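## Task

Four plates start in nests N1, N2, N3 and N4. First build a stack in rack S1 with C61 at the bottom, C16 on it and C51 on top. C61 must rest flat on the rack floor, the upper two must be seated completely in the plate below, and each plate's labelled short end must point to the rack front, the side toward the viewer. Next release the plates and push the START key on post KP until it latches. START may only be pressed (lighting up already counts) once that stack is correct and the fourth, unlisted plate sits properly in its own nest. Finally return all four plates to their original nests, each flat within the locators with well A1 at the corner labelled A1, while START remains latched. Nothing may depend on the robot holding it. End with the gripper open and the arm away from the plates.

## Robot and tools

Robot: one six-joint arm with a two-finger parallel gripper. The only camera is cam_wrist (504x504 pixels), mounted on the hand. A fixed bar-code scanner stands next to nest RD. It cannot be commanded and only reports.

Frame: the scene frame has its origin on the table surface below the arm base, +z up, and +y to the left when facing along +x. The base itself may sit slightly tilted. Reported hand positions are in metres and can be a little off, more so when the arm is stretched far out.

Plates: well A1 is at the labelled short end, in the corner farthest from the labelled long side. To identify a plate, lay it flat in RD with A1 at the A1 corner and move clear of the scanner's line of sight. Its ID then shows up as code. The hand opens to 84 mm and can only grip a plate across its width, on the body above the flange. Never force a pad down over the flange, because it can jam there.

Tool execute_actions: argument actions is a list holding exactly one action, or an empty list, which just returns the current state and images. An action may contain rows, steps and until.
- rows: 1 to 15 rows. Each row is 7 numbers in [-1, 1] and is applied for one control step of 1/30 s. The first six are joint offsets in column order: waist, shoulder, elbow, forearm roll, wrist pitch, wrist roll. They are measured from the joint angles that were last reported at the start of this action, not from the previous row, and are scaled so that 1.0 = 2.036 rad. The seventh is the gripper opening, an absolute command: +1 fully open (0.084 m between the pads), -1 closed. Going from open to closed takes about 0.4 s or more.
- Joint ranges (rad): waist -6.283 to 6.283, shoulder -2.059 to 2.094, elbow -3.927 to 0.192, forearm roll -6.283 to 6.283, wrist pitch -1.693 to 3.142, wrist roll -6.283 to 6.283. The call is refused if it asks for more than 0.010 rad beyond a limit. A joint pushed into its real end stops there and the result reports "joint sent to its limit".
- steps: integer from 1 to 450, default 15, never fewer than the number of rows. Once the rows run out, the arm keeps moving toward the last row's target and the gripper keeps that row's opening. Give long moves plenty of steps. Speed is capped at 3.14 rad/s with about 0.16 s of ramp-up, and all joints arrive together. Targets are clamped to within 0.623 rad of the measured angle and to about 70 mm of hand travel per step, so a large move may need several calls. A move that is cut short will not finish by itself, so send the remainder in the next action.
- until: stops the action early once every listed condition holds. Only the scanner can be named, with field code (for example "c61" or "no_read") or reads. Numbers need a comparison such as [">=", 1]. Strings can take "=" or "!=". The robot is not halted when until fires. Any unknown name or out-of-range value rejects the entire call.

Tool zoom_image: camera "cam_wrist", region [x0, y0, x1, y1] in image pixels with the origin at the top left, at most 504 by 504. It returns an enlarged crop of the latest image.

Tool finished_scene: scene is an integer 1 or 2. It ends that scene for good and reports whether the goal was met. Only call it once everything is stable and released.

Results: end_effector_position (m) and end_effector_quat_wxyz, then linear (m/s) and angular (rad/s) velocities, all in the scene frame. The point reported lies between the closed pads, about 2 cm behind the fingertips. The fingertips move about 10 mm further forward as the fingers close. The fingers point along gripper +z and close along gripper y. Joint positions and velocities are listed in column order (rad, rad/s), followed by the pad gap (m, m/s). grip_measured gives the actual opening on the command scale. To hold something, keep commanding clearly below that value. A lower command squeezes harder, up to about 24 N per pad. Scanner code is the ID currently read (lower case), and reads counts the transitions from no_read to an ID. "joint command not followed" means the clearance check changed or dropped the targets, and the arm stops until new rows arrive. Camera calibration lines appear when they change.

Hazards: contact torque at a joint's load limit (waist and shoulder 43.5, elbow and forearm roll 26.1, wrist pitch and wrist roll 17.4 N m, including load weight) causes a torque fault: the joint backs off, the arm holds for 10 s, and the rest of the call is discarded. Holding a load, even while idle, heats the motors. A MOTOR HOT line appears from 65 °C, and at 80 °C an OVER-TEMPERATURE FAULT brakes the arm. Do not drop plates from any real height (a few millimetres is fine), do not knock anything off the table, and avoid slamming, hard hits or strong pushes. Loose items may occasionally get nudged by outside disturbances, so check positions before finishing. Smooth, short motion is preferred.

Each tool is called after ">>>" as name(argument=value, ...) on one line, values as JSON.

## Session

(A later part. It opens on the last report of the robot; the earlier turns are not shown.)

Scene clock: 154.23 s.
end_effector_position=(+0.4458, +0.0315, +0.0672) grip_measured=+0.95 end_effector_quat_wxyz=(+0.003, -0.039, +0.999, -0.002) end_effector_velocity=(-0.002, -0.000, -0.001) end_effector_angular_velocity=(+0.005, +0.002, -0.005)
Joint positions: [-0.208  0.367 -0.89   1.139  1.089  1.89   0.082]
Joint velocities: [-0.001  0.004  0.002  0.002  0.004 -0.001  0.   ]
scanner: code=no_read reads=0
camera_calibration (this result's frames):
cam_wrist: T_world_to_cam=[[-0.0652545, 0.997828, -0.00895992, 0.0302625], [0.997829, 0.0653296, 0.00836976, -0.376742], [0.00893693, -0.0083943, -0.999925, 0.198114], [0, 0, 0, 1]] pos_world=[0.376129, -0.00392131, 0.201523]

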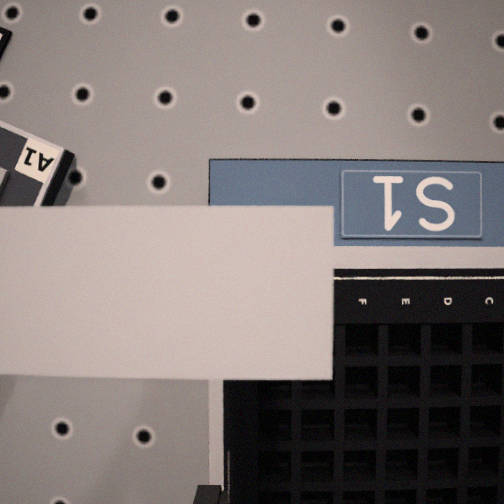

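>>> execute_actions(actions=[{"rows":[[0,0,0,0,0,0,1]],"steps":12}])

>>> execute_actions(actions=[{"rows":[[-0.027,-0.0157,-0.002,-0.0305,0.0226,0.0128,1]],"steps":20}])

>>> execute_actions(actions=[{"rows":[[-0.133,-0.0413,-0.0776,-0.1194,0.136,0.051,1]],"steps":35}])

Scene clock: 156.00 s.
end_effector_position=(+0.4451, +0.0310, +0.0665) grip_measured=+1.00 end_effector_quat_wxyz=(+0.002, -0.038, +0.999, -0.002) end_effector_velocity=(+0.000, +0.000, +0.001) end_effector_angular_velocity=(-0.002, -0.000, +0.004)
Joint positions: [-0.207  0.368 -0.89   1.139  1.088  1.89   0.084]
Joint velocities: [-0.    -0.003  0.    -0.002 -0.001 -0.     0.   ]
scanner: code=no_read reads=0
camera_calibration (this result's frames):
cam_wrist: T_world_to_cam=[[-0.063467, 0.997944, -0.00894892, 0.029935], [0.997955, 0.0635305, 0.00700336, -0.375855], [0.00755749, -0.00848614, -0.999935, 0.197982], [0, 0, 0, 1]] pos_world=[0.375491, -0.00431509, 0.200869]

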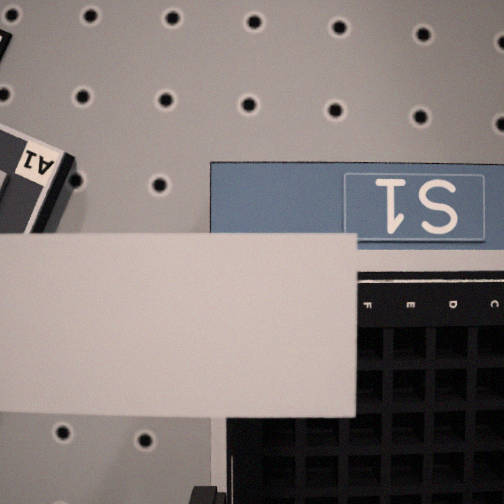

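Scene clock: 156.67 s.
end_effector_position=(+0.4428, +0.0311, +0.0910) grip_measured=+1.00 end_effector_quat_wxyz=(-0.001, -0.037, +0.999, -0.000) end_effector_velocity=(+0.002, -0.000, +0.002) end_effector_angular_velocity=(-0.003, -0.005, +0.002)
Joint positions: [-0.262  0.337 -0.893  1.077  1.134  1.916  0.084]
Joint velocities: [-0.003 -0.003 -0.002  0.    -0.001 -0.    -0.   ]
scanner: code=no_read reads=0
camera_calibration (this result's frames):
cam_wrist: T_world_to_cam=[[-0.0614142, 0.998096, -0.00575268, 0.0286549], [0.998112, 0.0614171, 0.000322235, -0.373126], [0.000674934, -0.00572203, -0.999983, 0.225543], [0, 0, 0, 1]] pos_world=[0.374029, -0.00439344, 0.225824]

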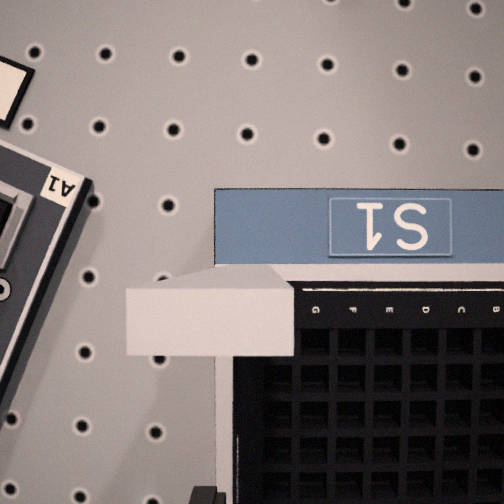

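Scene clock: 157.83 s.
end_effector_position=(+0.4452, +0.0316, +0.2289) grip_measured=+1.00 end_effector_quat_wxyz=(-0.001, -0.036, +0.999, -0.000) end_effector_velocity=(+0.000, -0.000, +0.001) end_effector_angular_velocity=(-0.001, -0.001, +0.001)
Joint positions: [-0.532  0.253 -1.051  0.834  1.411  2.02   0.084]
Joint velocities: [-0.001 -0.    -0.001 -0.     0.    -0.    -0.   ]
scanner: code=no_read reads=0
camera_calibration (this result's frames):
cam_wrist: T_world_to_cam=[[-0.0597085, 0.998196, -0.00623273, 0.0284558], [0.998215, 0.0597144, 0.000765039, -0.375756], [0.00113584, -0.00617592, -0.99998, 0.363233], [0, 0, 0, 1]] pos_world=[0.376372, -0.00372316, 0.363691]

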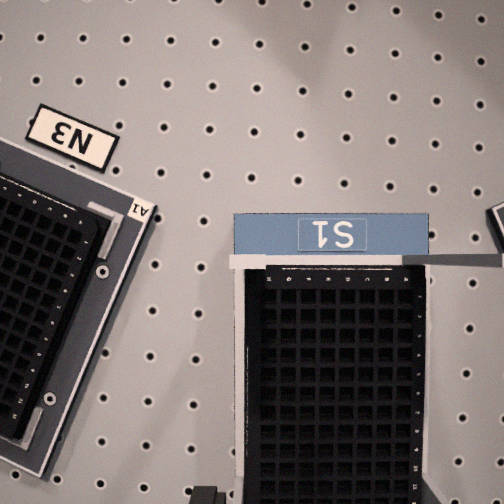

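>>> execute_actions(actions=[{"rows":[[-0.087,0.2328,-0.135,-0.0447,-0.03,0.0918,1]],"steps":30}])

>>> execute_actions(actions=[{"rows":[[0.1091,0.0493,0.0723,0.119,-0.1167,-0.0629,1]],"steps":35}])

Scene clock: 165.77 s.
end_effector_position=(+0.4110, -0.1481, +0.2292) grip_measured=+1.00 end_effector_quat_wxyz=(+0.001, +0.169, +0.986, -0.001) end_effector_velocity=(-0.001, -0.001, -0.000) end_effector_angular_velocity=(+0.001, -0.001, -0.002)
Joint positions: [-0.709  0.726 -1.326  0.743  1.35   2.207  0.084]
Joint velocities: [-0.001  0.002 -0.001  0.    -0.    -0.    -0.   ]
scanner: code=no_read reads=0
camera_calibration (this result's frames):
cam_wrist: T_world_to_cam=[[0.345122, 0.938535, -0.00662385, 0.0306552], [0.938556, -0.345098, 0.00442776, -0.367089], [0.00186973, -0.00774498, -0.999968, 0.361911], [0, 0, 0, 1]] pos_world=[0.333277, -0.15265, 0.363728]

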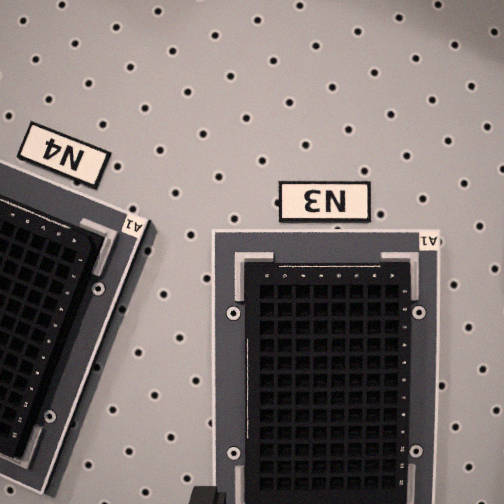

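Scene clock: 166.93 s.
end_effector_position=(+0.4085, -0.1498, +0.0907) grip_measured=+1.00 end_effector_quat_wxyz=(+0.001, +0.169, +0.986, -0.001) end_effector_velocity=(-0.000, -0.000, -0.000) end_effector_angular_velocity=(+0.000, +0.000, -0.000)
Joint positions: [-0.487  0.827 -1.179  0.985  1.113  2.079  0.084]
Joint velocities: [ 0.  0. -0. -0. -0.  0.  0.]
scanner: code=no_read reads=0
camera_calibration (this result's frames):
cam_wrist: T_world_to_cam=[[0.345136, 0.93853, -0.00646549, 0.0321804], [0.93855, -0.345112, 0.0046017, -0.364725], [0.00208752, -0.0076564, -0.999969, 0.223317], [0, 0, 0, 1]] pos_world=[0.33074, -0.154363, 0.225196]

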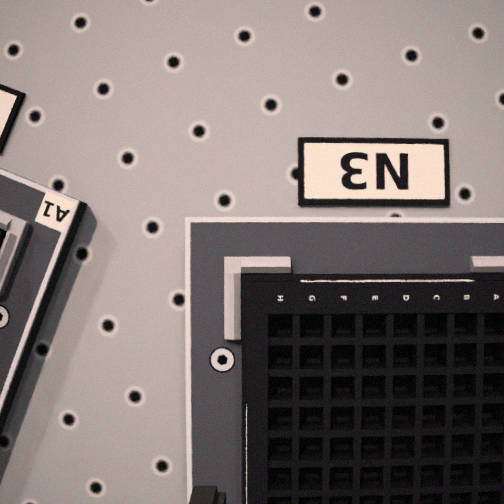

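>>> execute_actions(actions=[{"rows":[[0.0302,0.0145,0.0054,0.0345,-0.0189,-0.013,1]],"steps":25}])

Scene clock: 173.40 s.
end_effector_position=(+0.4096, -0.1466, +0.0597) grip_measured=+1.00 end_effector_quat_wxyz=(+0.001, +0.169, +0.986, -0.001) end_effector_velocity=(+0.000, -0.000, -0.000) end_effector_angular_velocity=(-0.001, +0.000, +0.001)
Joint positions: [-0.426  0.856 -1.168  1.055  1.074  2.052  0.084]
Joint velocities: [ 0.001  0.    -0.    -0.    -0.001 -0.001 -0.   ]
scanner: code=no_read reads=0
camera_calibration (this result's frames):
cam_wrist: T_world_to_cam=[[0.345521, 0.938386, -0.00680082, 0.0284365], [0.938409, -0.345497, 0.00452387, -0.364494], [0.00189548, -0.00794504, -0.999967, 0.192409], [0, 0, 0, 1]] pos_world=[0.331854, -0.151087, 0.194245]

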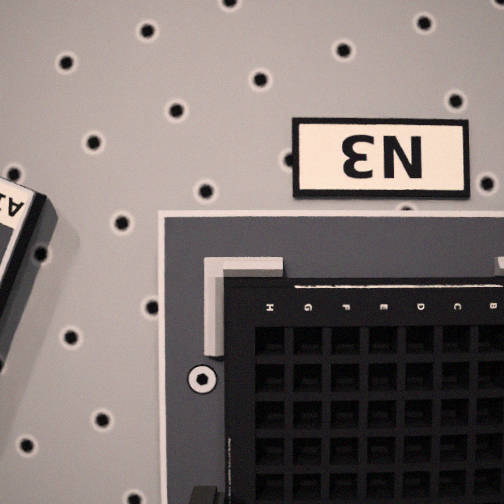

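>>> execute_actions(actions=[{"rows":[[0.0129,0.0093,-0.0002,0.0158,-0.0077,-0.0071,1]],"steps":22}])

>>> execute_actions(actions=[{"rows":[[0,0,0,0,0,0,0.3]],"steps":15}])

>>> execute_actions(actions=[{"rows":[[-0.0129,-0.0093,0.0002,-0.0158,0.0077,0.0071,0.3]],"steps":15}])

>>> execute_actions(actions=[{"rows":[[-0.15,-0.069,-0.084,-0.165,0.146,0.082,0.3]],"steps":35}])

Scene clock: 176.20 s.
end_effector_position=(+0.4094, -0.1466, +0.0457) grip_measured=+1.00 end_effector_quat_wxyz=(+0.001, +0.169, +0.986, -0.001) end_effector_velocity=(-0.001, +0.000, -0.000) end_effector_angular_velocity=(+0.000, +0.001, -0.000)
Joint positions: [-0.4    0.875 -1.168  1.087  1.058  2.038  0.084]
Joint velocities: [ 0.001  0.     0.001  0.    -0.    -0.001  0.   ]
scanner: code=no_read reads=0
camera_calibration (this result's frames):
cam_wrist: T_world_to_cam=[[0.345438, 0.938418, -0.00667379, 0.0284575], [0.938439, -0.345412, 0.00469227, -0.364283], [0.0020981, -0.00788384, -0.999967, 0.178289], [0, 0, 0, 1]] pos_world=[0.331653, -0.151127, 0.180182]

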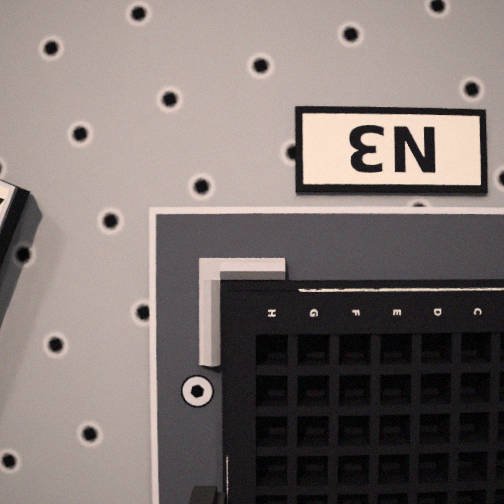

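Scene clock: 176.70 s.
end_effector_position=(+0.4095, -0.1468, +0.0459) grip_measured=+0.92 end_effector_quat_wxyz=(+0.001, +0.169, +0.986, -0.001) end_effector_velocity=(-0.000, -0.000, -0.000) end_effector_angular_velocity=(-0.000, +0.000, +0.000)
Joint positions: [-0.4    0.875 -1.169  1.087  1.058  2.038  0.081]
Joint velocities: [ 0.     0.001 -0.     0.001 -0.    -0.     0.   ]
scanner: code=no_read reads=0
camera_calibration (this result's frames):
cam_wrist: T_world_to_cam=[[0.345417, 0.938422, -0.00710637, 0.0286287], [0.938446, -0.345385, 0.00535709, -0.364518], [0.00257277, -0.00851937, -0.99996, 0.178251], [0, 0, 0, 1]] pos_world=[0.331732, -0.151246, 0.1804]

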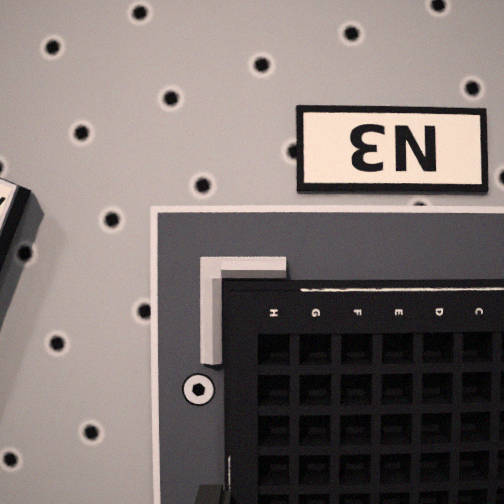

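Scene clock: 177.20 s.
end_effector_position=(+0.4096, -0.1466, +0.0598) grip_measured=+0.92 end_effector_quat_wxyz=(+0.001, +0.169, +0.986, -0.001) end_effector_velocity=(+0.003, -0.001, +0.003) end_effector_angular_velocity=(-0.006, -0.005, +0.003)
Joint positions: [-0.426  0.856 -1.168  1.055  1.074  2.052  0.081]
Joint velocities: [-0.002 -0.002 -0.004  0.    -0.003  0.     0.   ]
scanner: code=no_read reads=0
camera_calibration (this result's frames):
cam_wrist: T_world_to_cam=[[0.345568, 0.938368, -0.00695998, 0.0284962], [0.938392, -0.345543, 0.00463023, -0.364517], [0.00193989, -0.00813125, -0.999965, 0.192389], [0, 0, 0, 1]] pos_world=[0.331839, -0.151132, 0.194269]

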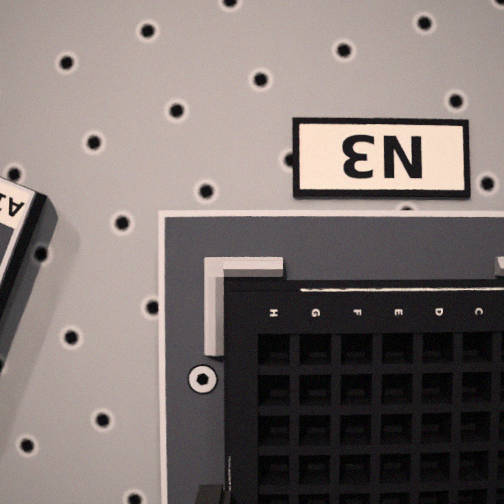

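Scene clock: 178.37 s.
end_effector_position=(+0.4077, -0.1481, +0.2433) grip_measured=+0.92 end_effector_quat_wxyz=(+0.000, +0.171, +0.985, -0.004) end_effector_velocity=(+0.000, +0.000, +0.001) end_effector_angular_velocity=(+0.001, -0.000, +0.000)
Joint positions: [-0.731  0.716 -1.339  0.719  1.371  2.219  0.081]
Joint velocities: [-0.001 -0.    -0.001 -0.     0.002  0.     0.   ]
scanner: code=no_read reads=0
camera_calibration (this result's frames):
cam_wrist: T_world_to_cam=[[0.349919, 0.936691, -0.0129335, 0.03126], [0.93678, -0.349895, 0.00412568, -0.364003], [-0.00066088, -0.0135595, -0.999908, 0.376138], [0, 0, 0, 1]] pos_world=[0.330301, -0.151544, 0.378009]

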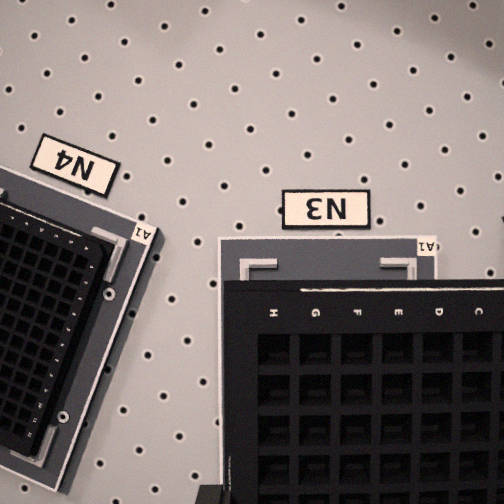

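>>> execute_actions(actions=[{"rows":[[0.0959,-0.2305,0.1442,0.0562,0.0198,-0.1002,0.3]],"steps":35}])

>>> execute_actions(actions=[{"rows":[[0.0197,0.0013,0.0192,0.016,-0.0238,-0.0079,0.3]],"steps":20}])

>>> execute_actions(actions=[{"rows":[[0.0205,0.0031,0.0163,0.0164,-0.0234,-0.0054,0.3]],"steps":20}])

Scene clock: 182.07 s.
end_effector_position=(+0.4439, +0.0321, +0.2301) grip_measured=+0.92 end_effector_quat_wxyz=(+0.001, -0.038, +0.999, -0.001) end_effector_velocity=(+0.000, +0.000, -0.000) end_effector_angular_velocity=(-0.000, -0.000, +0.001)
Joint positions: [-0.536  0.247 -1.045  0.834  1.411  2.015  0.081]
Joint velocities: [ 0.    -0.001  0.001  0.    -0.    -0.     0.   ]
scanner: code=no_read reads=0
camera_calibration (this result's frames):
cam_wrist: T_world_to_cam=[[-0.0624827, 0.998022, -0.00692163, 0.0293119], [0.998038, 0.0625088, 0.00360982, -0.375073], [0.00403534, -0.0066825, -0.99997, 0.363176], [0, 0, 0, 1]] pos_world=[0.374703, -0.00338159, 0.364721]

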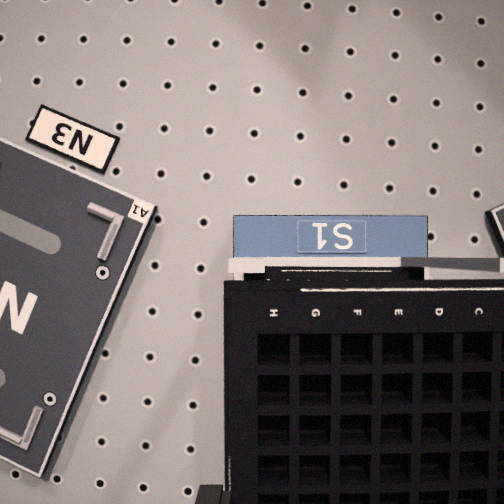

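Scene clock: 182.73 s.
end_effector_position=(+0.4438, +0.0321, +0.2080) grip_measured=+0.92 end_effector_quat_wxyz=(+0.001, -0.039, +0.999, -0.000) end_effector_velocity=(-0.000, +0.000, -0.000) end_effector_angular_velocity=(+0.000, +0.001, +0.000)
Joint positions: [-0.496  0.249 -1.006  0.866  1.363  1.999  0.081]
Joint velocities: [ 0.001 -0.     0.     0.    -0.    -0.    -0.   ]
scanner: code=no_read reads=0
camera_calibration (this result's frames):
cam_wrist: T_world_to_cam=[[-0.0652818, 0.997848, -0.00610267, 0.030171], [0.997852, 0.0653128, 0.0050394, -0.375199], [0.00542713, -0.00576058, -0.999969, 0.340398], [0, 0, 0, 1]] pos_world=[0.374516, -0.00363991, 0.342462]

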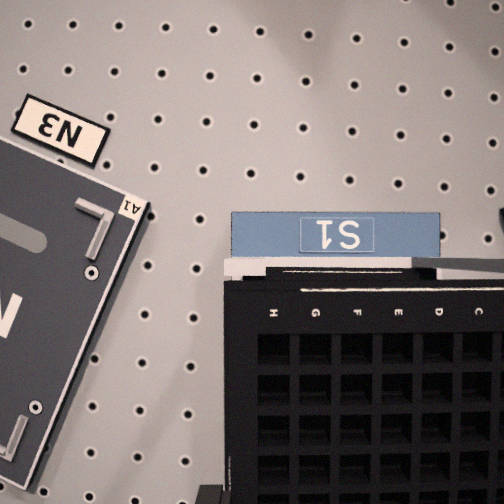

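Scene clock: 183.40 s.
end_effector_position=(+0.4431, +0.0321, +0.1858) grip_measured=+0.92 end_effector_quat_wxyz=(+0.001, -0.038, +0.999, -0.000) end_effector_velocity=(+0.001, +0.000, +0.000) end_effector_angular_velocity=(-0.001, -0.001, +0.001)
Joint positions: [-0.454  0.256 -0.972  0.899  1.316  1.988  0.081]
Joint velocities: [ 0.    -0.    -0.001  0.001 -0.001 -0.     0.   ]
scanner: code=no_read reads=0
camera_calibration (this result's frames):
cam_wrist: T_world_to_cam=[[-0.0626945, 0.998013, -0.00626158, 0.0289145], [0.998024, 0.0627194, 0.00387453, -0.374247], [0.00425956, -0.00600629, -0.999973, 0.31877], [0, 0, 0, 1]] pos_world=[0.373962, -0.00346988, 0.320393]

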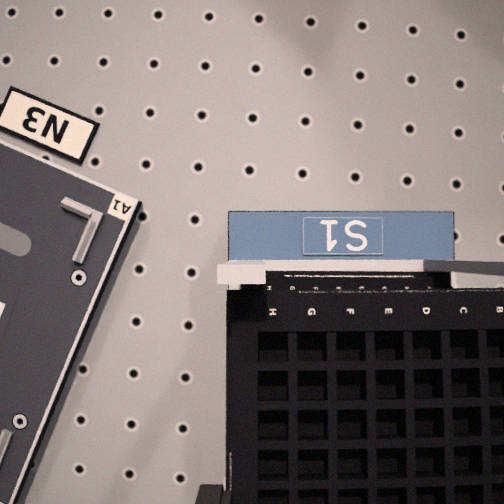

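>>> execute_actions(actions=[{"rows":[[0.0314,0.0088,0.0193,0.0275,-0.0334,-0.0118,0.3]],"steps":20}])

>>> execute_actions(actions=[{"rows":[[0.0339,0.0152,0.0121,0.0309,-0.0309,-0.0113,0.3]],"steps":20}])

>>> execute_actions(actions=[{"rows":[[0.0285,0.0147,0.0069,0.029,-0.0246,-0.0123,0.3]],"steps":25}])

>>> execute_actions(actions=[{"rows":[[0.0094,0.0055,0.0012,0.01,-0.0074,-0.0043,0.3]],"steps":25}])

Scene clock: 186.73 s.
end_effector_position=(+0.4436, +0.0318, +0.1539) grip_measured=+0.92 end_effector_quat_wxyz=(+0.001, -0.039, +0.999, -0.001) end_effector_velocity=(-0.000, +0.000, -0.000) end_effector_angular_velocity=(+0.001, +0.000, +0.000)
Joint positions: [-0.391  0.273 -0.934  0.955  1.248  1.964  0.081]
Joint velocities: [ 0.001 -0.     0.001  0.001  0.001 -0.    -0.   ]
scanner: code=no_read reads=0
camera_calibration (this result's frames):
cam_wrist: T_world_to_cam=[[-0.0648432, 0.997864, -0.00798018, 0.0302399], [0.997878, 0.0648879, 0.00546859, -0.374849], [0.00597472, -0.00760864, -0.999953, 0.286092], [0, 0, 0, 1]] pos_world=[0.374305, -0.00367535, 0.28837]

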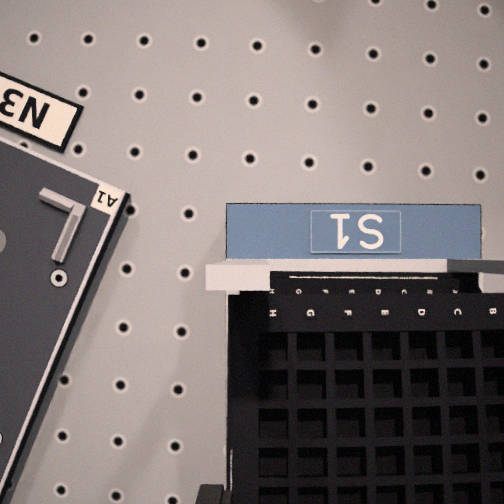

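Scene clock: 187.40 s.
end_effector_position=(+0.4441, +0.0316, +0.1203) grip_measured=+0.91 end_effector_quat_wxyz=(+0.000, -0.038, +0.999, -0.001) end_effector_velocity=(+0.000, +0.000, -0.000) end_effector_angular_velocity=(+0.000, -0.000, +0.000)
Joint positions: [-0.322  0.304 -0.909  1.018  1.185  1.941  0.081]
Joint velocities: [ 0.001  0.    -0.001  0.001  0.    -0.    -0.   ]
scanner: code=no_read reads=0
camera_calibration (this result's frames):
cam_wrist: T_world_to_cam=[[-0.0629841, 0.99799, -0.00700292, 0.029245], [0.998007, 0.0630095, 0.00346346, -0.374888], [0.00389775, -0.00677082, -0.999969, 0.253435], [0, 0, 0, 1]] pos_world=[0.374995, -0.00384873, 0.254931]

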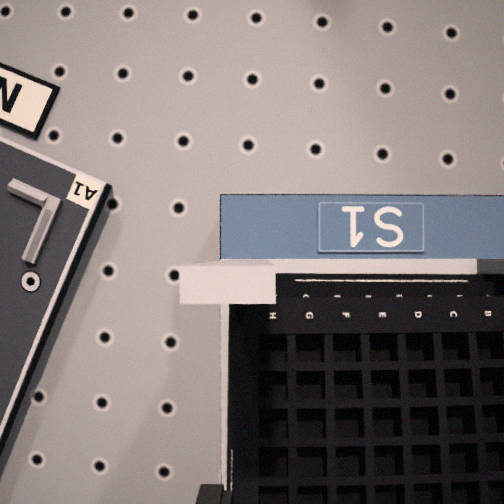

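Scene clock: 188.23 s.
end_effector_position=(+0.4469, +0.0311, +0.0968) grip_measured=+1.00 end_effector_quat_wxyz=(+0.006, -0.039, +0.999, -0.002) end_effector_velocity=(-0.001, -0.000, -0.000) end_effector_angular_velocity=(-0.003, -0.000, -0.002)
Joint positions: [-0.271  0.33  -0.897  1.078  1.135  1.916  0.084]
Joint velocities: [ 0.001 -0.003  0.005  0.    -0.004  0.001  0.   ]
scanner: code=no_read reads=0
camera_calibration (this result's frames):
cam_wrist: T_world_to_cam=[[-0.0643174, 0.997876, -0.0102939, 0.0307257], [0.997826, 0.0644562, 0.0137665, -0.37848], [0.0144008, -0.00938605, -0.999852, 0.225283], [0, 0, 0, 1]] pos_world=[0.376389, -0.0041506, 0.230776]

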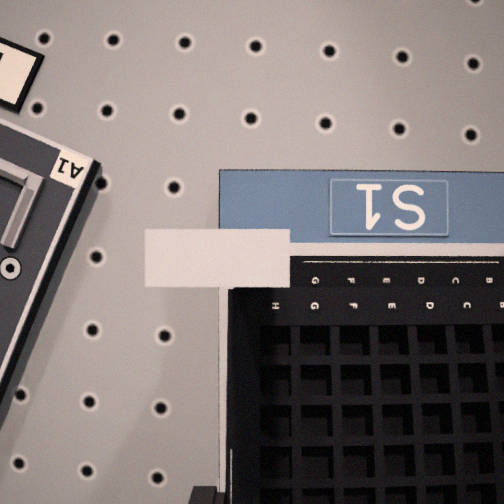

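Scene clock: 189.07 s.
end_effector_position=(+0.4488, +0.0311, +0.0936) grip_measured=+1.00 end_effector_quat_wxyz=(+0.011, -0.039, +0.999, -0.003) end_effector_velocity=(-0.000, -0.000, -0.000) end_effector_angular_velocity=(+0.001, +0.003, +0.000)
Joint positions: [-0.263  0.332 -0.894  1.097  1.123  1.907  0.084]
Joint velocities: [-0.     0.002 -0.001 -0.002  0.002 -0.     0.   ]
scanner: code=no_read reads=0
camera_calibration (this result's frames):
cam_wrist: T_world_to_cam=[[-0.0649898, 0.997816, -0.0118144, 0.0312864], [0.997572, 0.0652616, 0.024294, -0.381282], [0.025012, -0.0102069, -0.999635, 0.217317], [0, 0, 0, 1]] pos_world=[0.376954, -0.00411685, 0.226871]

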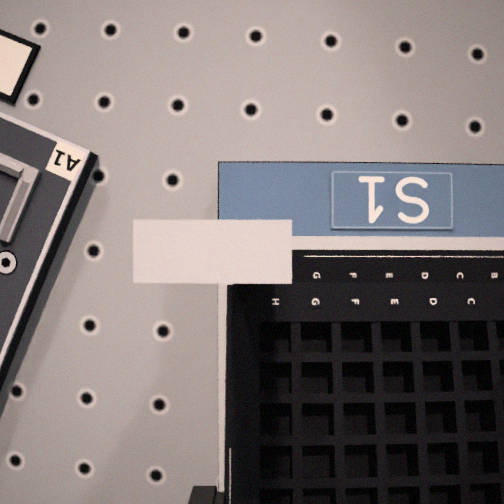

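>>> execute_actions(actions=[{"rows":[[-0.016,-0.01,0.003,-0.025,0.0177,0.0059,0.3]],"steps":25}])

Scene clock: 192.07 s.
end_effector_position=(+0.4400, +0.0313, +0.1064) grip_measured=+1.00 end_effector_quat_wxyz=(-0.000, -0.040, +0.999, -0.001) end_effector_velocity=(-0.001, +0.000, +0.000) end_effector_angular_velocity=(+0.001, +0.001, -0.000)
Joint positions: [-0.296  0.312 -0.888  1.046  1.158  1.919  0.084]
Joint velocities: [-0.001 -0.001  0.001 -0.001  0.002  0.     0.   ]
scanner: code=no_read reads=0
camera_calibration (this result's frames):
cam_wrist: T_world_to_cam=[[-0.06704, 0.997727, -0.00684457, 0.0310412], [0.997747, 0.0670553, 0.00202319, -0.370552], [0.00247756, -0.00669351, -0.999975, 0.240135], [0, 0, 0, 1]] pos_world=[0.371203, -0.00451585, 0.241091]

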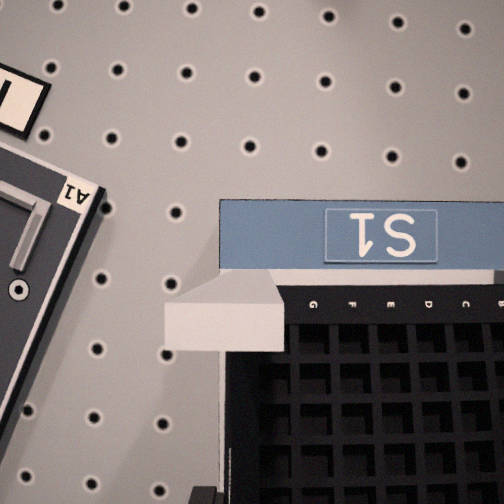

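>>> execute_actions(actions=[{"rows":[[0.015,0.0085,0.0015,0.0147,-0.0118,-0.0044,0.3]],"steps":30}])

Scene clock: 194.60 s.
end_effector_position=(+0.4409, +0.0316, +0.0924) grip_measured=+1.00 end_effector_quat_wxyz=(-0.000, -0.039, +0.999, -0.000) end_effector_velocity=(+0.000, -0.000, +0.000) end_effector_angular_velocity=(-0.001, -0.001, +0.000)
Joint positions: [-0.265  0.329 -0.885  1.076  1.135  1.91   0.084]
Joint velocities: [-0.     0.    -0.001  0.    -0.001  0.     0.   ]
scanner: code=no_read reads=0
camera_calibration (this result's frames):
cam_wrist: T_world_to_cam=[[-0.0654182, 0.997837, -0.0064043, 0.0299309], [0.997856, 0.0654298, 0.00160843, -0.371408], [0.00202399, -0.00628534, -0.999978, 0.226305], [0, 0, 0, 1]] pos_world=[0.372111, -0.0041427, 0.227089]

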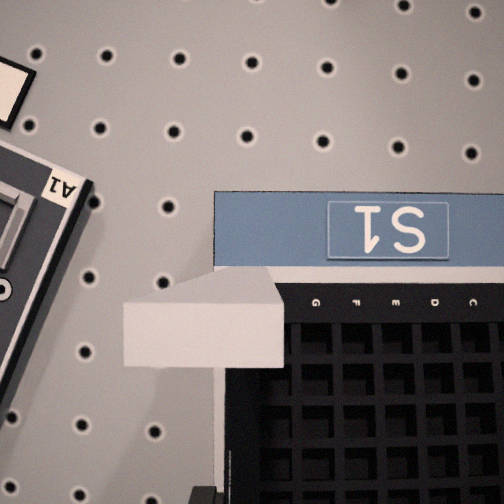

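>>> execute_actions(actions=[{"rows":[[0.0068,0.0048,-0.001,0.0067,-0.0049,-0.0016,0.3]],"steps":25}])

>>> execute_actions(actions=[{"rows":[[0.0058,0.0042,-0.0011,0.0056,-0.0041,-0.0011,0.3]],"steps":25}])

Scene clock: 196.83 s.
end_effector_position=(+0.4421, +0.0314, +0.0862) grip_measured=+1.00 end_effector_quat_wxyz=(-0.000, -0.039, +0.999, -0.001) end_effector_velocity=(+0.000, +0.000, -0.000) end_effector_angular_velocity=(-0.000, -0.000, +0.000)
Joint positions: [-0.251  0.339 -0.887  1.089  1.124  1.907  0.084]
Joint velocities: [ 0.     0.    -0.001  0.    -0.     0.     0.   ]
scanner: code=no_read reads=0
camera_calibration (this result's frames):
cam_wrist: T_world_to_cam=[[-0.0646012, 0.997889, -0.00665088, 0.0298092], [0.997909, 0.0646145, 0.00180665, -0.372561], [0.00223258, -0.00652026, -0.999976, 0.220085], [0, 0, 0, 1]] pos_world=[0.373216, -0.00423844, 0.220951]

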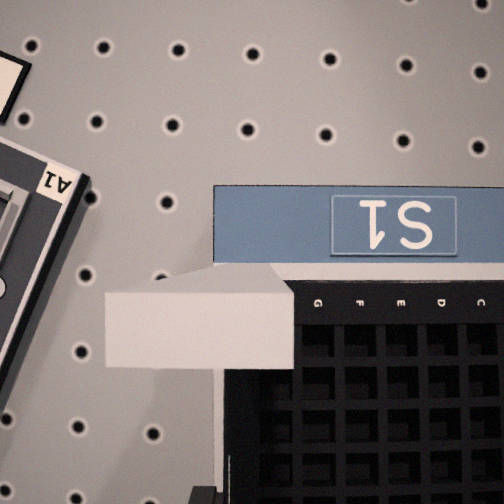

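Scene clock: 197.67 s.
end_effector_position=(+0.4429, +0.0314, +0.0809) grip_measured=+1.00 end_effector_quat_wxyz=(-0.001, -0.038, +0.999, -0.000) end_effector_velocity=(+0.000, +0.000, +0.000) end_effector_angular_velocity=(+0.000, -0.001, -0.000)
Joint positions: [-0.239  0.348 -0.889  1.101  1.116  1.905  0.084]
Joint velocities: [-0.     0.    -0.001  0.001  0.     0.     0.   ]
scanner: code=no_read reads=0
camera_calibration (this result's frames):
cam_wrist: T_world_to_cam=[[-0.0635219, 0.99796, -0.00646471, 0.0293399], [0.997979, 0.0635323, 0.00141235, -0.373399], [0.00182019, -0.00636193, -0.999978, 0.214902], [0, 0, 0, 1]] pos_world=[0.374117, -0.00418994, 0.215614]

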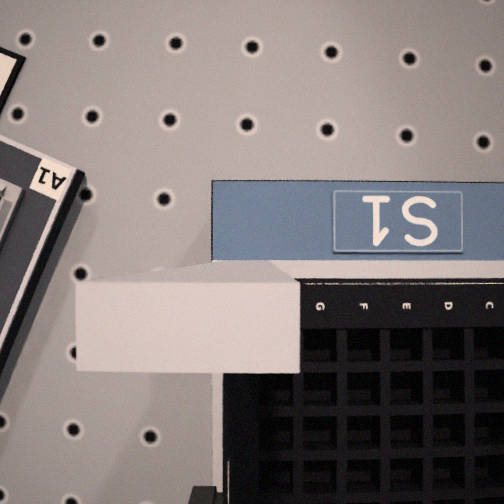

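Nearly level. A bit more.

>>> execute_actions(actions=[{"rows":[[0.0044,0.003,-0.0004,0.0044,-0.0033,-0.0013,0.3]],"steps":25}])

Scene clock: 199.23 s.
end_effector_position=(+0.4435, +0.0314, +0.0769) grip_measured=+1.00 end_effector_quat_wxyz=(-0.001, -0.038, +0.999, -0.001) end_effector_velocity=(-0.000, -0.000, -0.000) end_effector_angular_velocity=(-0.000, +0.000, -0.000)
Joint positions: [-0.23   0.354 -0.89   1.11   1.109  1.902  0.084]
Joint velocities: [ 0.     0.     0.     0.    -0.001 -0.     0.   ]
scanner: code=no_read reads=0
camera_calibration (this result's frames):
cam_wrist: T_world_to_cam=[[-0.0633546, 0.997969, -0.00670173, 0.0293032], [0.997989, 0.0633664, 0.00155878, -0.373981], [0.00198028, -0.00658949, -0.999976, 0.210852], [0, 0, 0, 1]] pos_world=[0.374668, -0.00415637, 0.211627]

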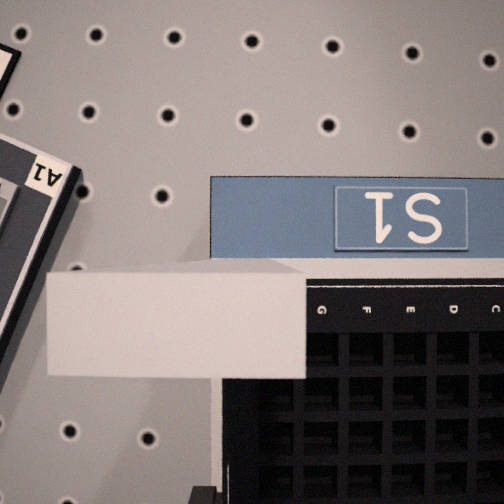

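>>> execute_actions(actions=[{"rows":[[0.0027,0.0016,0.0003,0.0028,-0.0021,-0.0012,0.3]],"steps":25}])

Scene clock: 200.80 s.
end_effector_position=(+0.4436, +0.0314, +0.0745) grip_measured=+1.00 end_effector_quat_wxyz=(-0.000, -0.038, +0.999, -0.001) end_effector_velocity=(-0.000, +0.000, -0.000) end_effector_angular_velocity=(+0.001, +0.001, -0.001)
Joint positions: [-0.225  0.357 -0.89   1.115  1.105  1.9    0.084]
Joint velocities: [0.    0.    0.001 0.001 0.001 0.    0.   ]
scanner: code=no_read reads=0
camera_calibration (this result's frames):
cam_wrist: T_world_to_cam=[[-0.0635453, 0.997955, -0.00695642, 0.0294065], [0.997976, 0.0635593, 0.00180346, -0.374091], [0.00224191, -0.00682774, -0.999974, 0.208321], [0, 0, 0, 1]] pos_world=[0.374736, -0.00414706, 0.209195]

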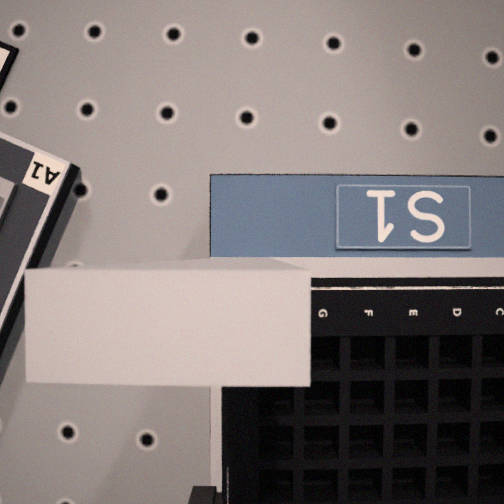

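>>> execute_actions(actions=[{"rows":[[0,0,0,0,0,0,1]],"steps":10}])

>>> execute_actions(actions=[{"rows":[[-0.0052,-0.0031,-0.0006,-0.0055,0.0041,0.0024,1]],"steps":25}])

Scene clock: 202.23 s.
end_effector_position=(+0.4436, +0.0314, +0.0744) grip_measured=+1.00 end_effector_quat_wxyz=(-0.000, -0.038, +0.999, -0.001) end_effector_velocity=(-0.000, +0.000, -0.000) end_effector_angular_velocity=(+0.001, +0.001, -0.000)
Joint positions: [-0.225  0.357 -0.89   1.115  1.105  1.9    0.084]
Joint velocities: [-0.     0.     0.001 -0.     0.001 -0.     0.   ]
scanner: code=no_read reads=0
camera_calibration (this result's frames):
cam_wrist: T_world_to_cam=[[-0.063477, 0.997959, -0.00690952, 0.0293762], [0.997981, 0.0634899, 0.00166862, -0.374026], [0.0021039, -0.00678965, -0.999975, 0.208315], [0, 0, 0, 1]] pos_world=[0.374697, -0.00415501, 0.209137]

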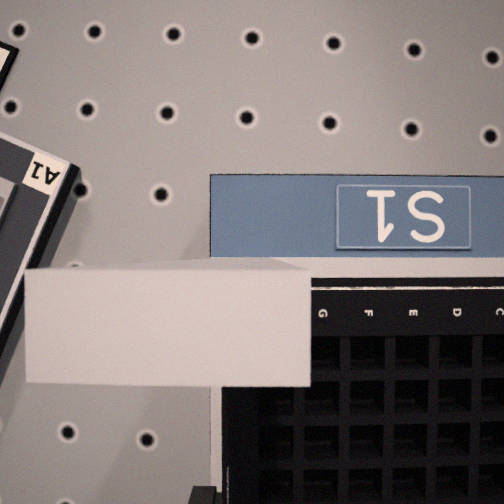

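Scene clock: 203.07 s.
end_effector_position=(+0.4431, +0.0314, +0.0790) grip_measured=+1.00 end_effector_quat_wxyz=(-0.001, -0.038, +0.999, -0.000) end_effector_velocity=(+0.001, +0.000, +0.001) end_effector_angular_velocity=(-0.001, -0.002, +0.001)
Joint positions: [-0.235  0.351 -0.89   1.104  1.114  1.905  0.084]
Joint velocities: [-0.001 -0.001 -0.001 -0.     0.     0.001  0.   ]
scanner: code=no_read reads=0
camera_calibration (this result's frames):
cam_wrist: T_world_to_cam=[[-0.0627689, 0.998009, -0.00622871, 0.0290088], [0.998027, 0.0627745, 0.000716178, -0.373537], [0.00110576, -0.00617147, -0.99998, 0.213356], [0, 0, 0, 1]] pos_world=[0.374385, -0.00418571, 0.2138]

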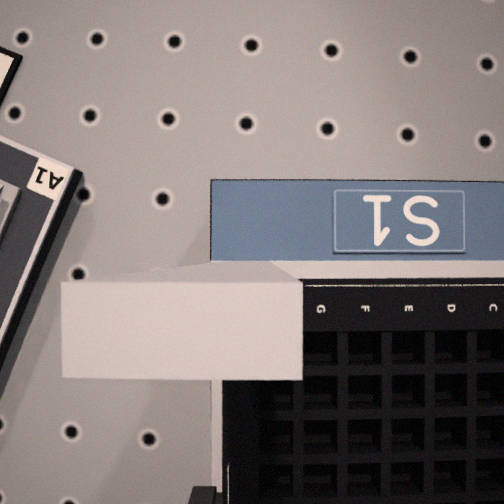

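>>> execute_actions(actions=[{"rows":[[-0.0125,-0.0285,0.045,-0.004,-0.004,-0.0325,1]],"steps":30}])

Scene clock: 211.80 s.
end_effector_position=(+0.4358, +0.0316, +0.0929) grip_measured=+1.00 end_effector_quat_wxyz=(+0.015, -0.061, +0.998, -0.011) end_effector_velocity=(-0.000, -0.000, -0.000) end_effector_angular_velocity=(-0.001, +0.002, +0.001)
Joint positions: [-0.261  0.293 -0.835  1.11   1.095  1.843  0.084]
Joint velocities: [ 0.001  0.    -0.    -0.001 -0.001  0.     0.   ]
scanner: code=no_read reads=0
camera_calibration (this result's frames):
cam_wrist: T_world_to_cam=[[-0.108327, 0.99368, -0.0294137, 0.0505342], [0.993499, 0.109254, 0.0319788, -0.368648], [0.0349903, -0.0257583, -0.999056, 0.212979], [0, 0, 0, 1]] pos_world=[0.364274, -0.00445272, 0.226053]

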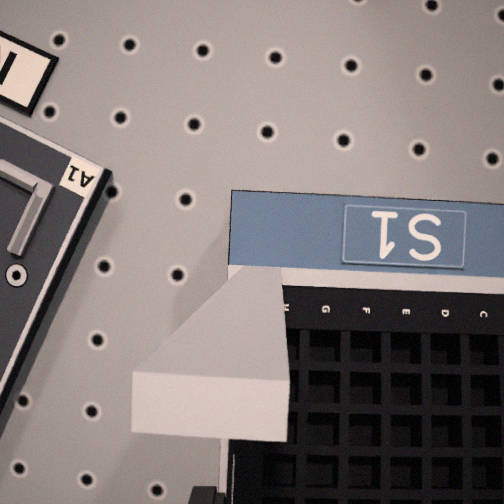

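>>> execute_actions(actions=[{"rows":[[0.0128,0.0285,-0.027,-0.003,0.0093,0.0305,1]],"steps":30}])

Scene clock: 213.47 s.
end_effector_position=(+0.4419, +0.0319, +0.0782) grip_measured=+1.00 end_effector_quat_wxyz=(-0.002, -0.038, +0.999, +0.001) end_effector_velocity=(+0.001, -0.000, +0.001) end_effector_angular_velocity=(-0.002, -0.001, +0.000)
Joint positions: [-0.235  0.351 -0.888  1.103  1.116  1.904  0.084]
Joint velocities: [-0.001 -0.    -0.001 -0.001 -0.001  0.     0.   ]
scanner: code=no_read reads=0
camera_calibration (this result's frames):
cam_wrist: T_world_to_cam=[[-0.0629582, 0.998009, -0.00386904, 0.0283277], [0.998014, 0.0629505, -0.00208082, -0.372152], [-0.00183312, -0.00399236, -0.99999, 0.213788], [0, 0, 0, 1]] pos_world=[0.373588, -0.00399068, 0.213121]

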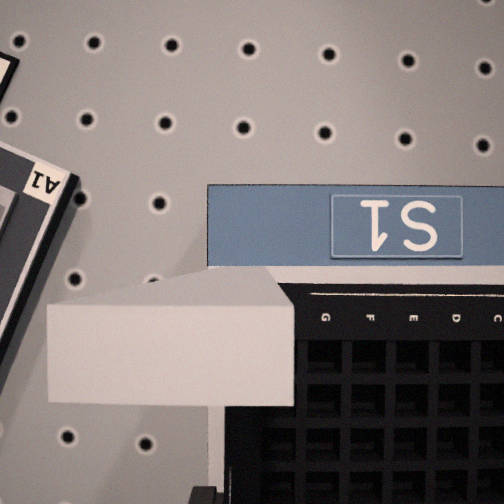

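>>> execute_actions(actions=[{"rows":[[-0.0055,-0.005,0.002,-0.0048,0.0027,-0.0003,1]],"steps":25}])

Scene clock: 215.73 s.
end_effector_position=(+0.4415, +0.0317, +0.0838) grip_measured=+1.00 end_effector_quat_wxyz=(-0.001, -0.040, +0.999, -0.001) end_effector_velocity=(+0.000, +0.000, +0.000) end_effector_angular_velocity=(-0.000, -0.000, +0.000)
Joint positions: [-0.246  0.341 -0.885  1.094  1.12   1.903  0.084]
Joint velocities: [ 0. -0. -0. -0.  0.  0.  0.]
scanner: code=no_read reads=0
camera_calibration (this result's frames):
cam_wrist: T_world_to_cam=[[-0.066568, 0.99776, -0.00659452, 0.0303373], [0.997781, 0.0665747, 0.000790904, -0.371927], [0.00122816, -0.00652724, -0.999978, 0.218131], [0, 0, 0, 1]] pos_world=[0.372854, -0.00408457, 0.21862]

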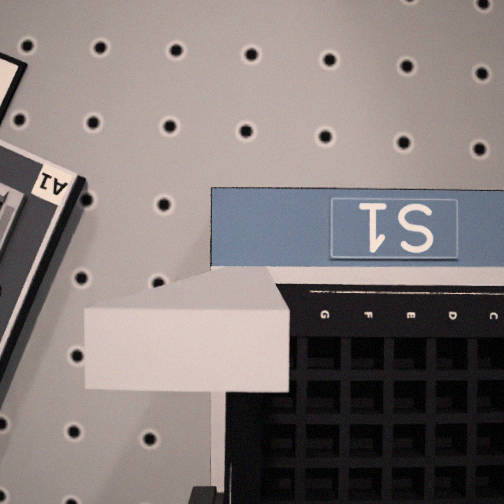

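>>> execute_actions(actions=[{"rows":[[-0.0062,-0.0069,0.0067,-0.005,0.0027,-0.0033,1]],"steps":25}])

>>> execute_actions(actions=[{"rows":[[0.003,0.0066,-0.0108,0.001,0.001,0.0078,1]],"steps":25}])

Scene clock: 217.97 s.
end_effector_position=(+0.4393, +0.0318, +0.0895) grip_measured=+1.00 end_effector_quat_wxyz=(+0.001, -0.043, +0.999, -0.001) end_effector_velocity=(+0.000, +0.000, -0.000) end_effector_angular_velocity=(+0.001, +0.001, +0.000)
Joint positions: [-0.259  0.327 -0.876  1.085  1.126  1.896  0.084]
Joint velocities: [ 0.     0.001 -0.001 -0.     0.001 -0.     0.   ]
scanner: code=no_read reads=0
camera_calibration (this result's frames):
cam_wrist: T_world_to_cam=[[-0.073119, 0.997289, -0.0083098, 0.033119], [0.997311, 0.0731565, 0.00431002, -0.370085], [0.00490625, -0.00797231, -0.999956, 0.222249], [0, 0, 0, 1]] pos_world=[0.370421, -0.00418321, 0.224109]

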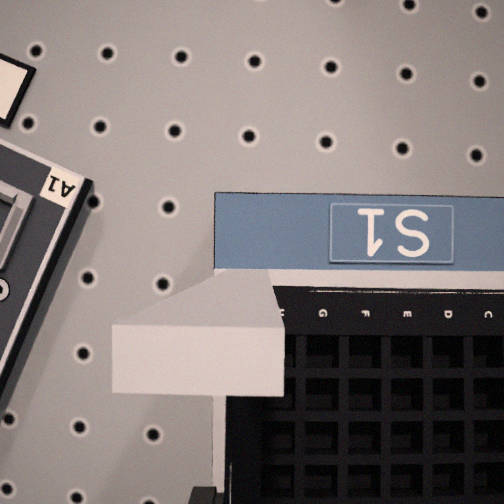

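Scene clock: 218.80 s.
end_effector_position=(+0.4438, +0.0320, +0.0871) grip_measured=+1.00 end_effector_quat_wxyz=(-0.001, -0.039, +0.999, +0.000) end_effector_velocity=(+0.003, +0.000, +0.002) end_effector_angular_velocity=(-0.003, -0.005, +0.003)
Joint positions: [-0.252  0.341 -0.894  1.086  1.129  1.912  0.084]
Joint velocities: [-0.001 -0.001 -0.005  0.001 -0.001  0.001  0.   ]
scanner: code=no_read reads=0
camera_calibration (this result's frames):
cam_wrist: T_world_to_cam=[[-0.0644253, 0.99791, -0.00492776, 0.0290851], [0.997922, 0.0644292, 0.000632523, -0.374201], [0.000948693, -0.00487677, -0.999988, 0.221485], [0, 0, 0, 1]] pos_world=[0.375087, -0.00383469, 0.221862]

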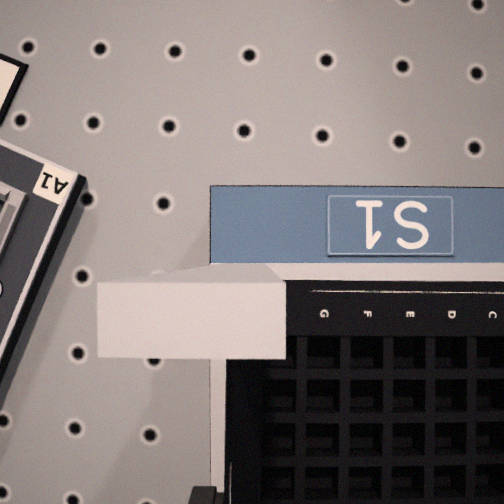

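>>> execute_actions(actions=[{"rows":[[0.0075,0.004,0.003,0.008,-0.007,-0.004,1]],"steps":20}])

>>> execute_actions(actions=[{"rows":[[-0.0095,-0.02,0.03,-0.003,-0.003,-0.012,1]],"steps":30}])

Scene clock: 227.13 s.
end_effector_position=(+0.4437, +0.0316, +0.0805) grip_measured=+1.00 end_effector_quat_wxyz=(+0.000, -0.040, +0.999, -0.001) end_effector_velocity=(-0.001, -0.000, -0.001) end_effector_angular_velocity=(+0.002, +0.002, -0.002)
Joint positions: [-0.238  0.348 -0.89   1.103  1.114  1.902  0.084]
Joint velocities: [-0.     0.001  0.001  0.     0.001 -0.001  0.   ]
scanner: code=no_read reads=0
camera_calibration (this result's frames):
cam_wrist: T_world_to_cam=[[-0.0667668, 0.997742, -0.00724247, 0.0306752], [0.997764, 0.0667872, 0.00261867, -0.374271], [0.00309646, -0.00705143, -0.99997, 0.213999], [0, 0, 0, 1]] pos_world=[0.37482, -0.00410035, 0.215195]

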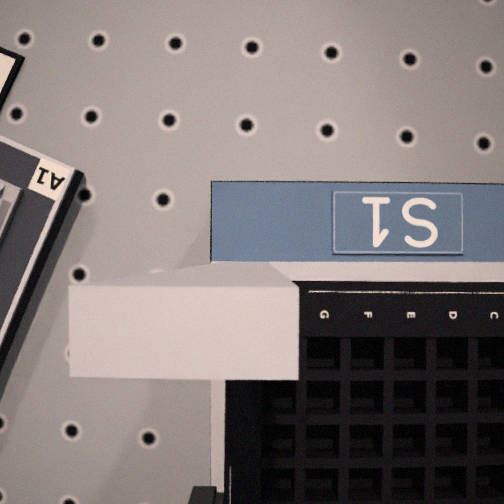

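Scene clock: 228.13 s.
end_effector_position=(+0.4371, +0.0321, +0.0899) grip_measured=+1.00 end_effector_quat_wxyz=(+0.011, -0.045, +0.999, -0.006) end_effector_velocity=(+0.000, +0.000, -0.000) end_effector_angular_velocity=(-0.001, -0.000, +0.001)
Joint positions: [-0.257  0.308 -0.849  1.106  1.105  1.878  0.084]
Joint velocities: [ 0.001 -0.001  0.001  0.    -0.001 -0.     0.   ]
scanner: code=no_read reads=0
camera_calibration (this result's frames):
cam_wrist: T_world_to_cam=[[-0.0772387, 0.996837, -0.0187061, 0.0354698], [0.996706, 0.0776666, 0.0233465, -0.369547], [0.0247255, -0.0168412, -0.999552, 0.214206], [0, 0, 0, 1]] pos_world=[0.365773, -0.0030486, 0.223401]

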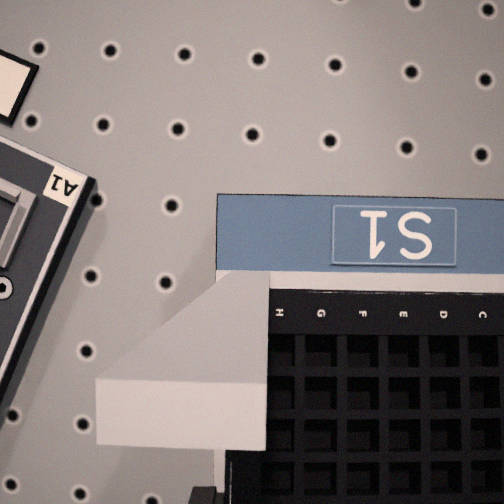

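>>> execute_actions(actions=[{"steps":60}])

Scene clock: 230.97 s.
end_effector_position=(+0.4372, +0.0321, +0.0899) grip_measured=+1.00 end_effector_quat_wxyz=(+0.011, -0.045, +0.999, -0.006) end_effector_velocity=(-0.001, -0.000, -0.000) end_effector_angular_velocity=(+0.001, +0.001, -0.002)
Joint positions: [-0.257  0.308 -0.849  1.106  1.105  1.878  0.084]
Joint velocities: [0.    0.    0.002 0.001 0.    0.    0.   ]
scanner: code=no_read reads=0
camera_calibration (this result's frames):
cam_wrist: T_world_to_cam=[[-0.0774342, 0.996817, -0.0189529, 0.0355659], [0.996691, 0.0778678, 0.0233216, -0.369549], [0.0247232, -0.0170843, -0.999548, 0.214206], [0, 0, 0, 1]] pos_world=[0.365784, -0.00301724, 0.223401]

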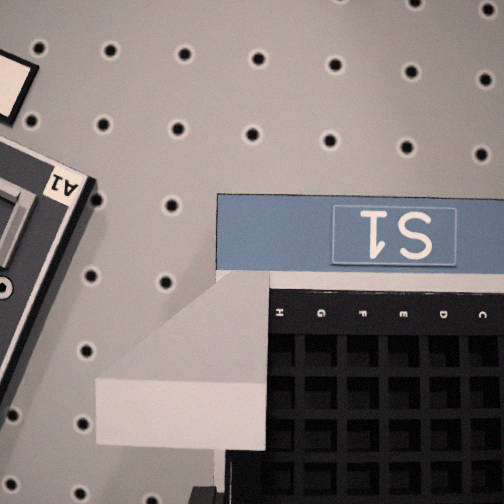

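>>> execute_actions(actions=[{"rows":[[0.0069,0.0187,-0.0211,-0.0039,0.0064,0.0138,1]],"steps":30}])

Scene clock: 232.87 s.
end_effector_position=(+0.4430, +0.0317, +0.0823) grip_measured=+1.00 end_effector_quat_wxyz=(-0.001, -0.038, +0.999, +0.000) end_effector_velocity=(+0.001, -0.000, +0.001) end_effector_angular_velocity=(-0.002, -0.003, +0.001)
Joint positions: [-0.242  0.346 -0.89   1.098  1.12   1.906  0.084]
Joint velocities: [-0.    -0.    -0.002  0.001 -0.002 -0.     0.   ]
scanner: code=no_read reads=0
camera_calibration (this result's frames):
cam_wrist: T_world_to_cam=[[-0.0640759, 0.997931, -0.00536372, 0.0291501], [0.997943, 0.0640844, 0.0014326, -0.373529], [0.00177337, -0.00526089, -0.999985, 0.216285], [0, 0, 0, 1]] pos_world=[0.374245, -0.00401451, 0.216973]

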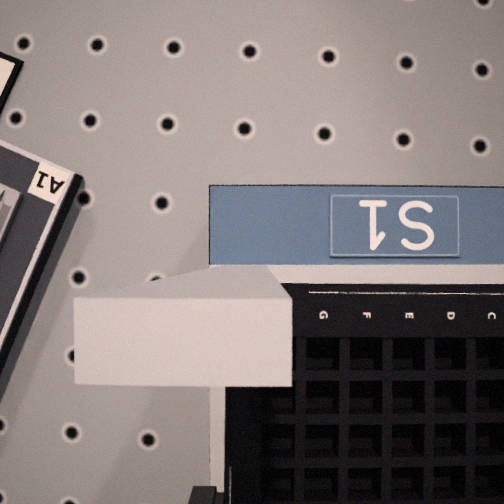

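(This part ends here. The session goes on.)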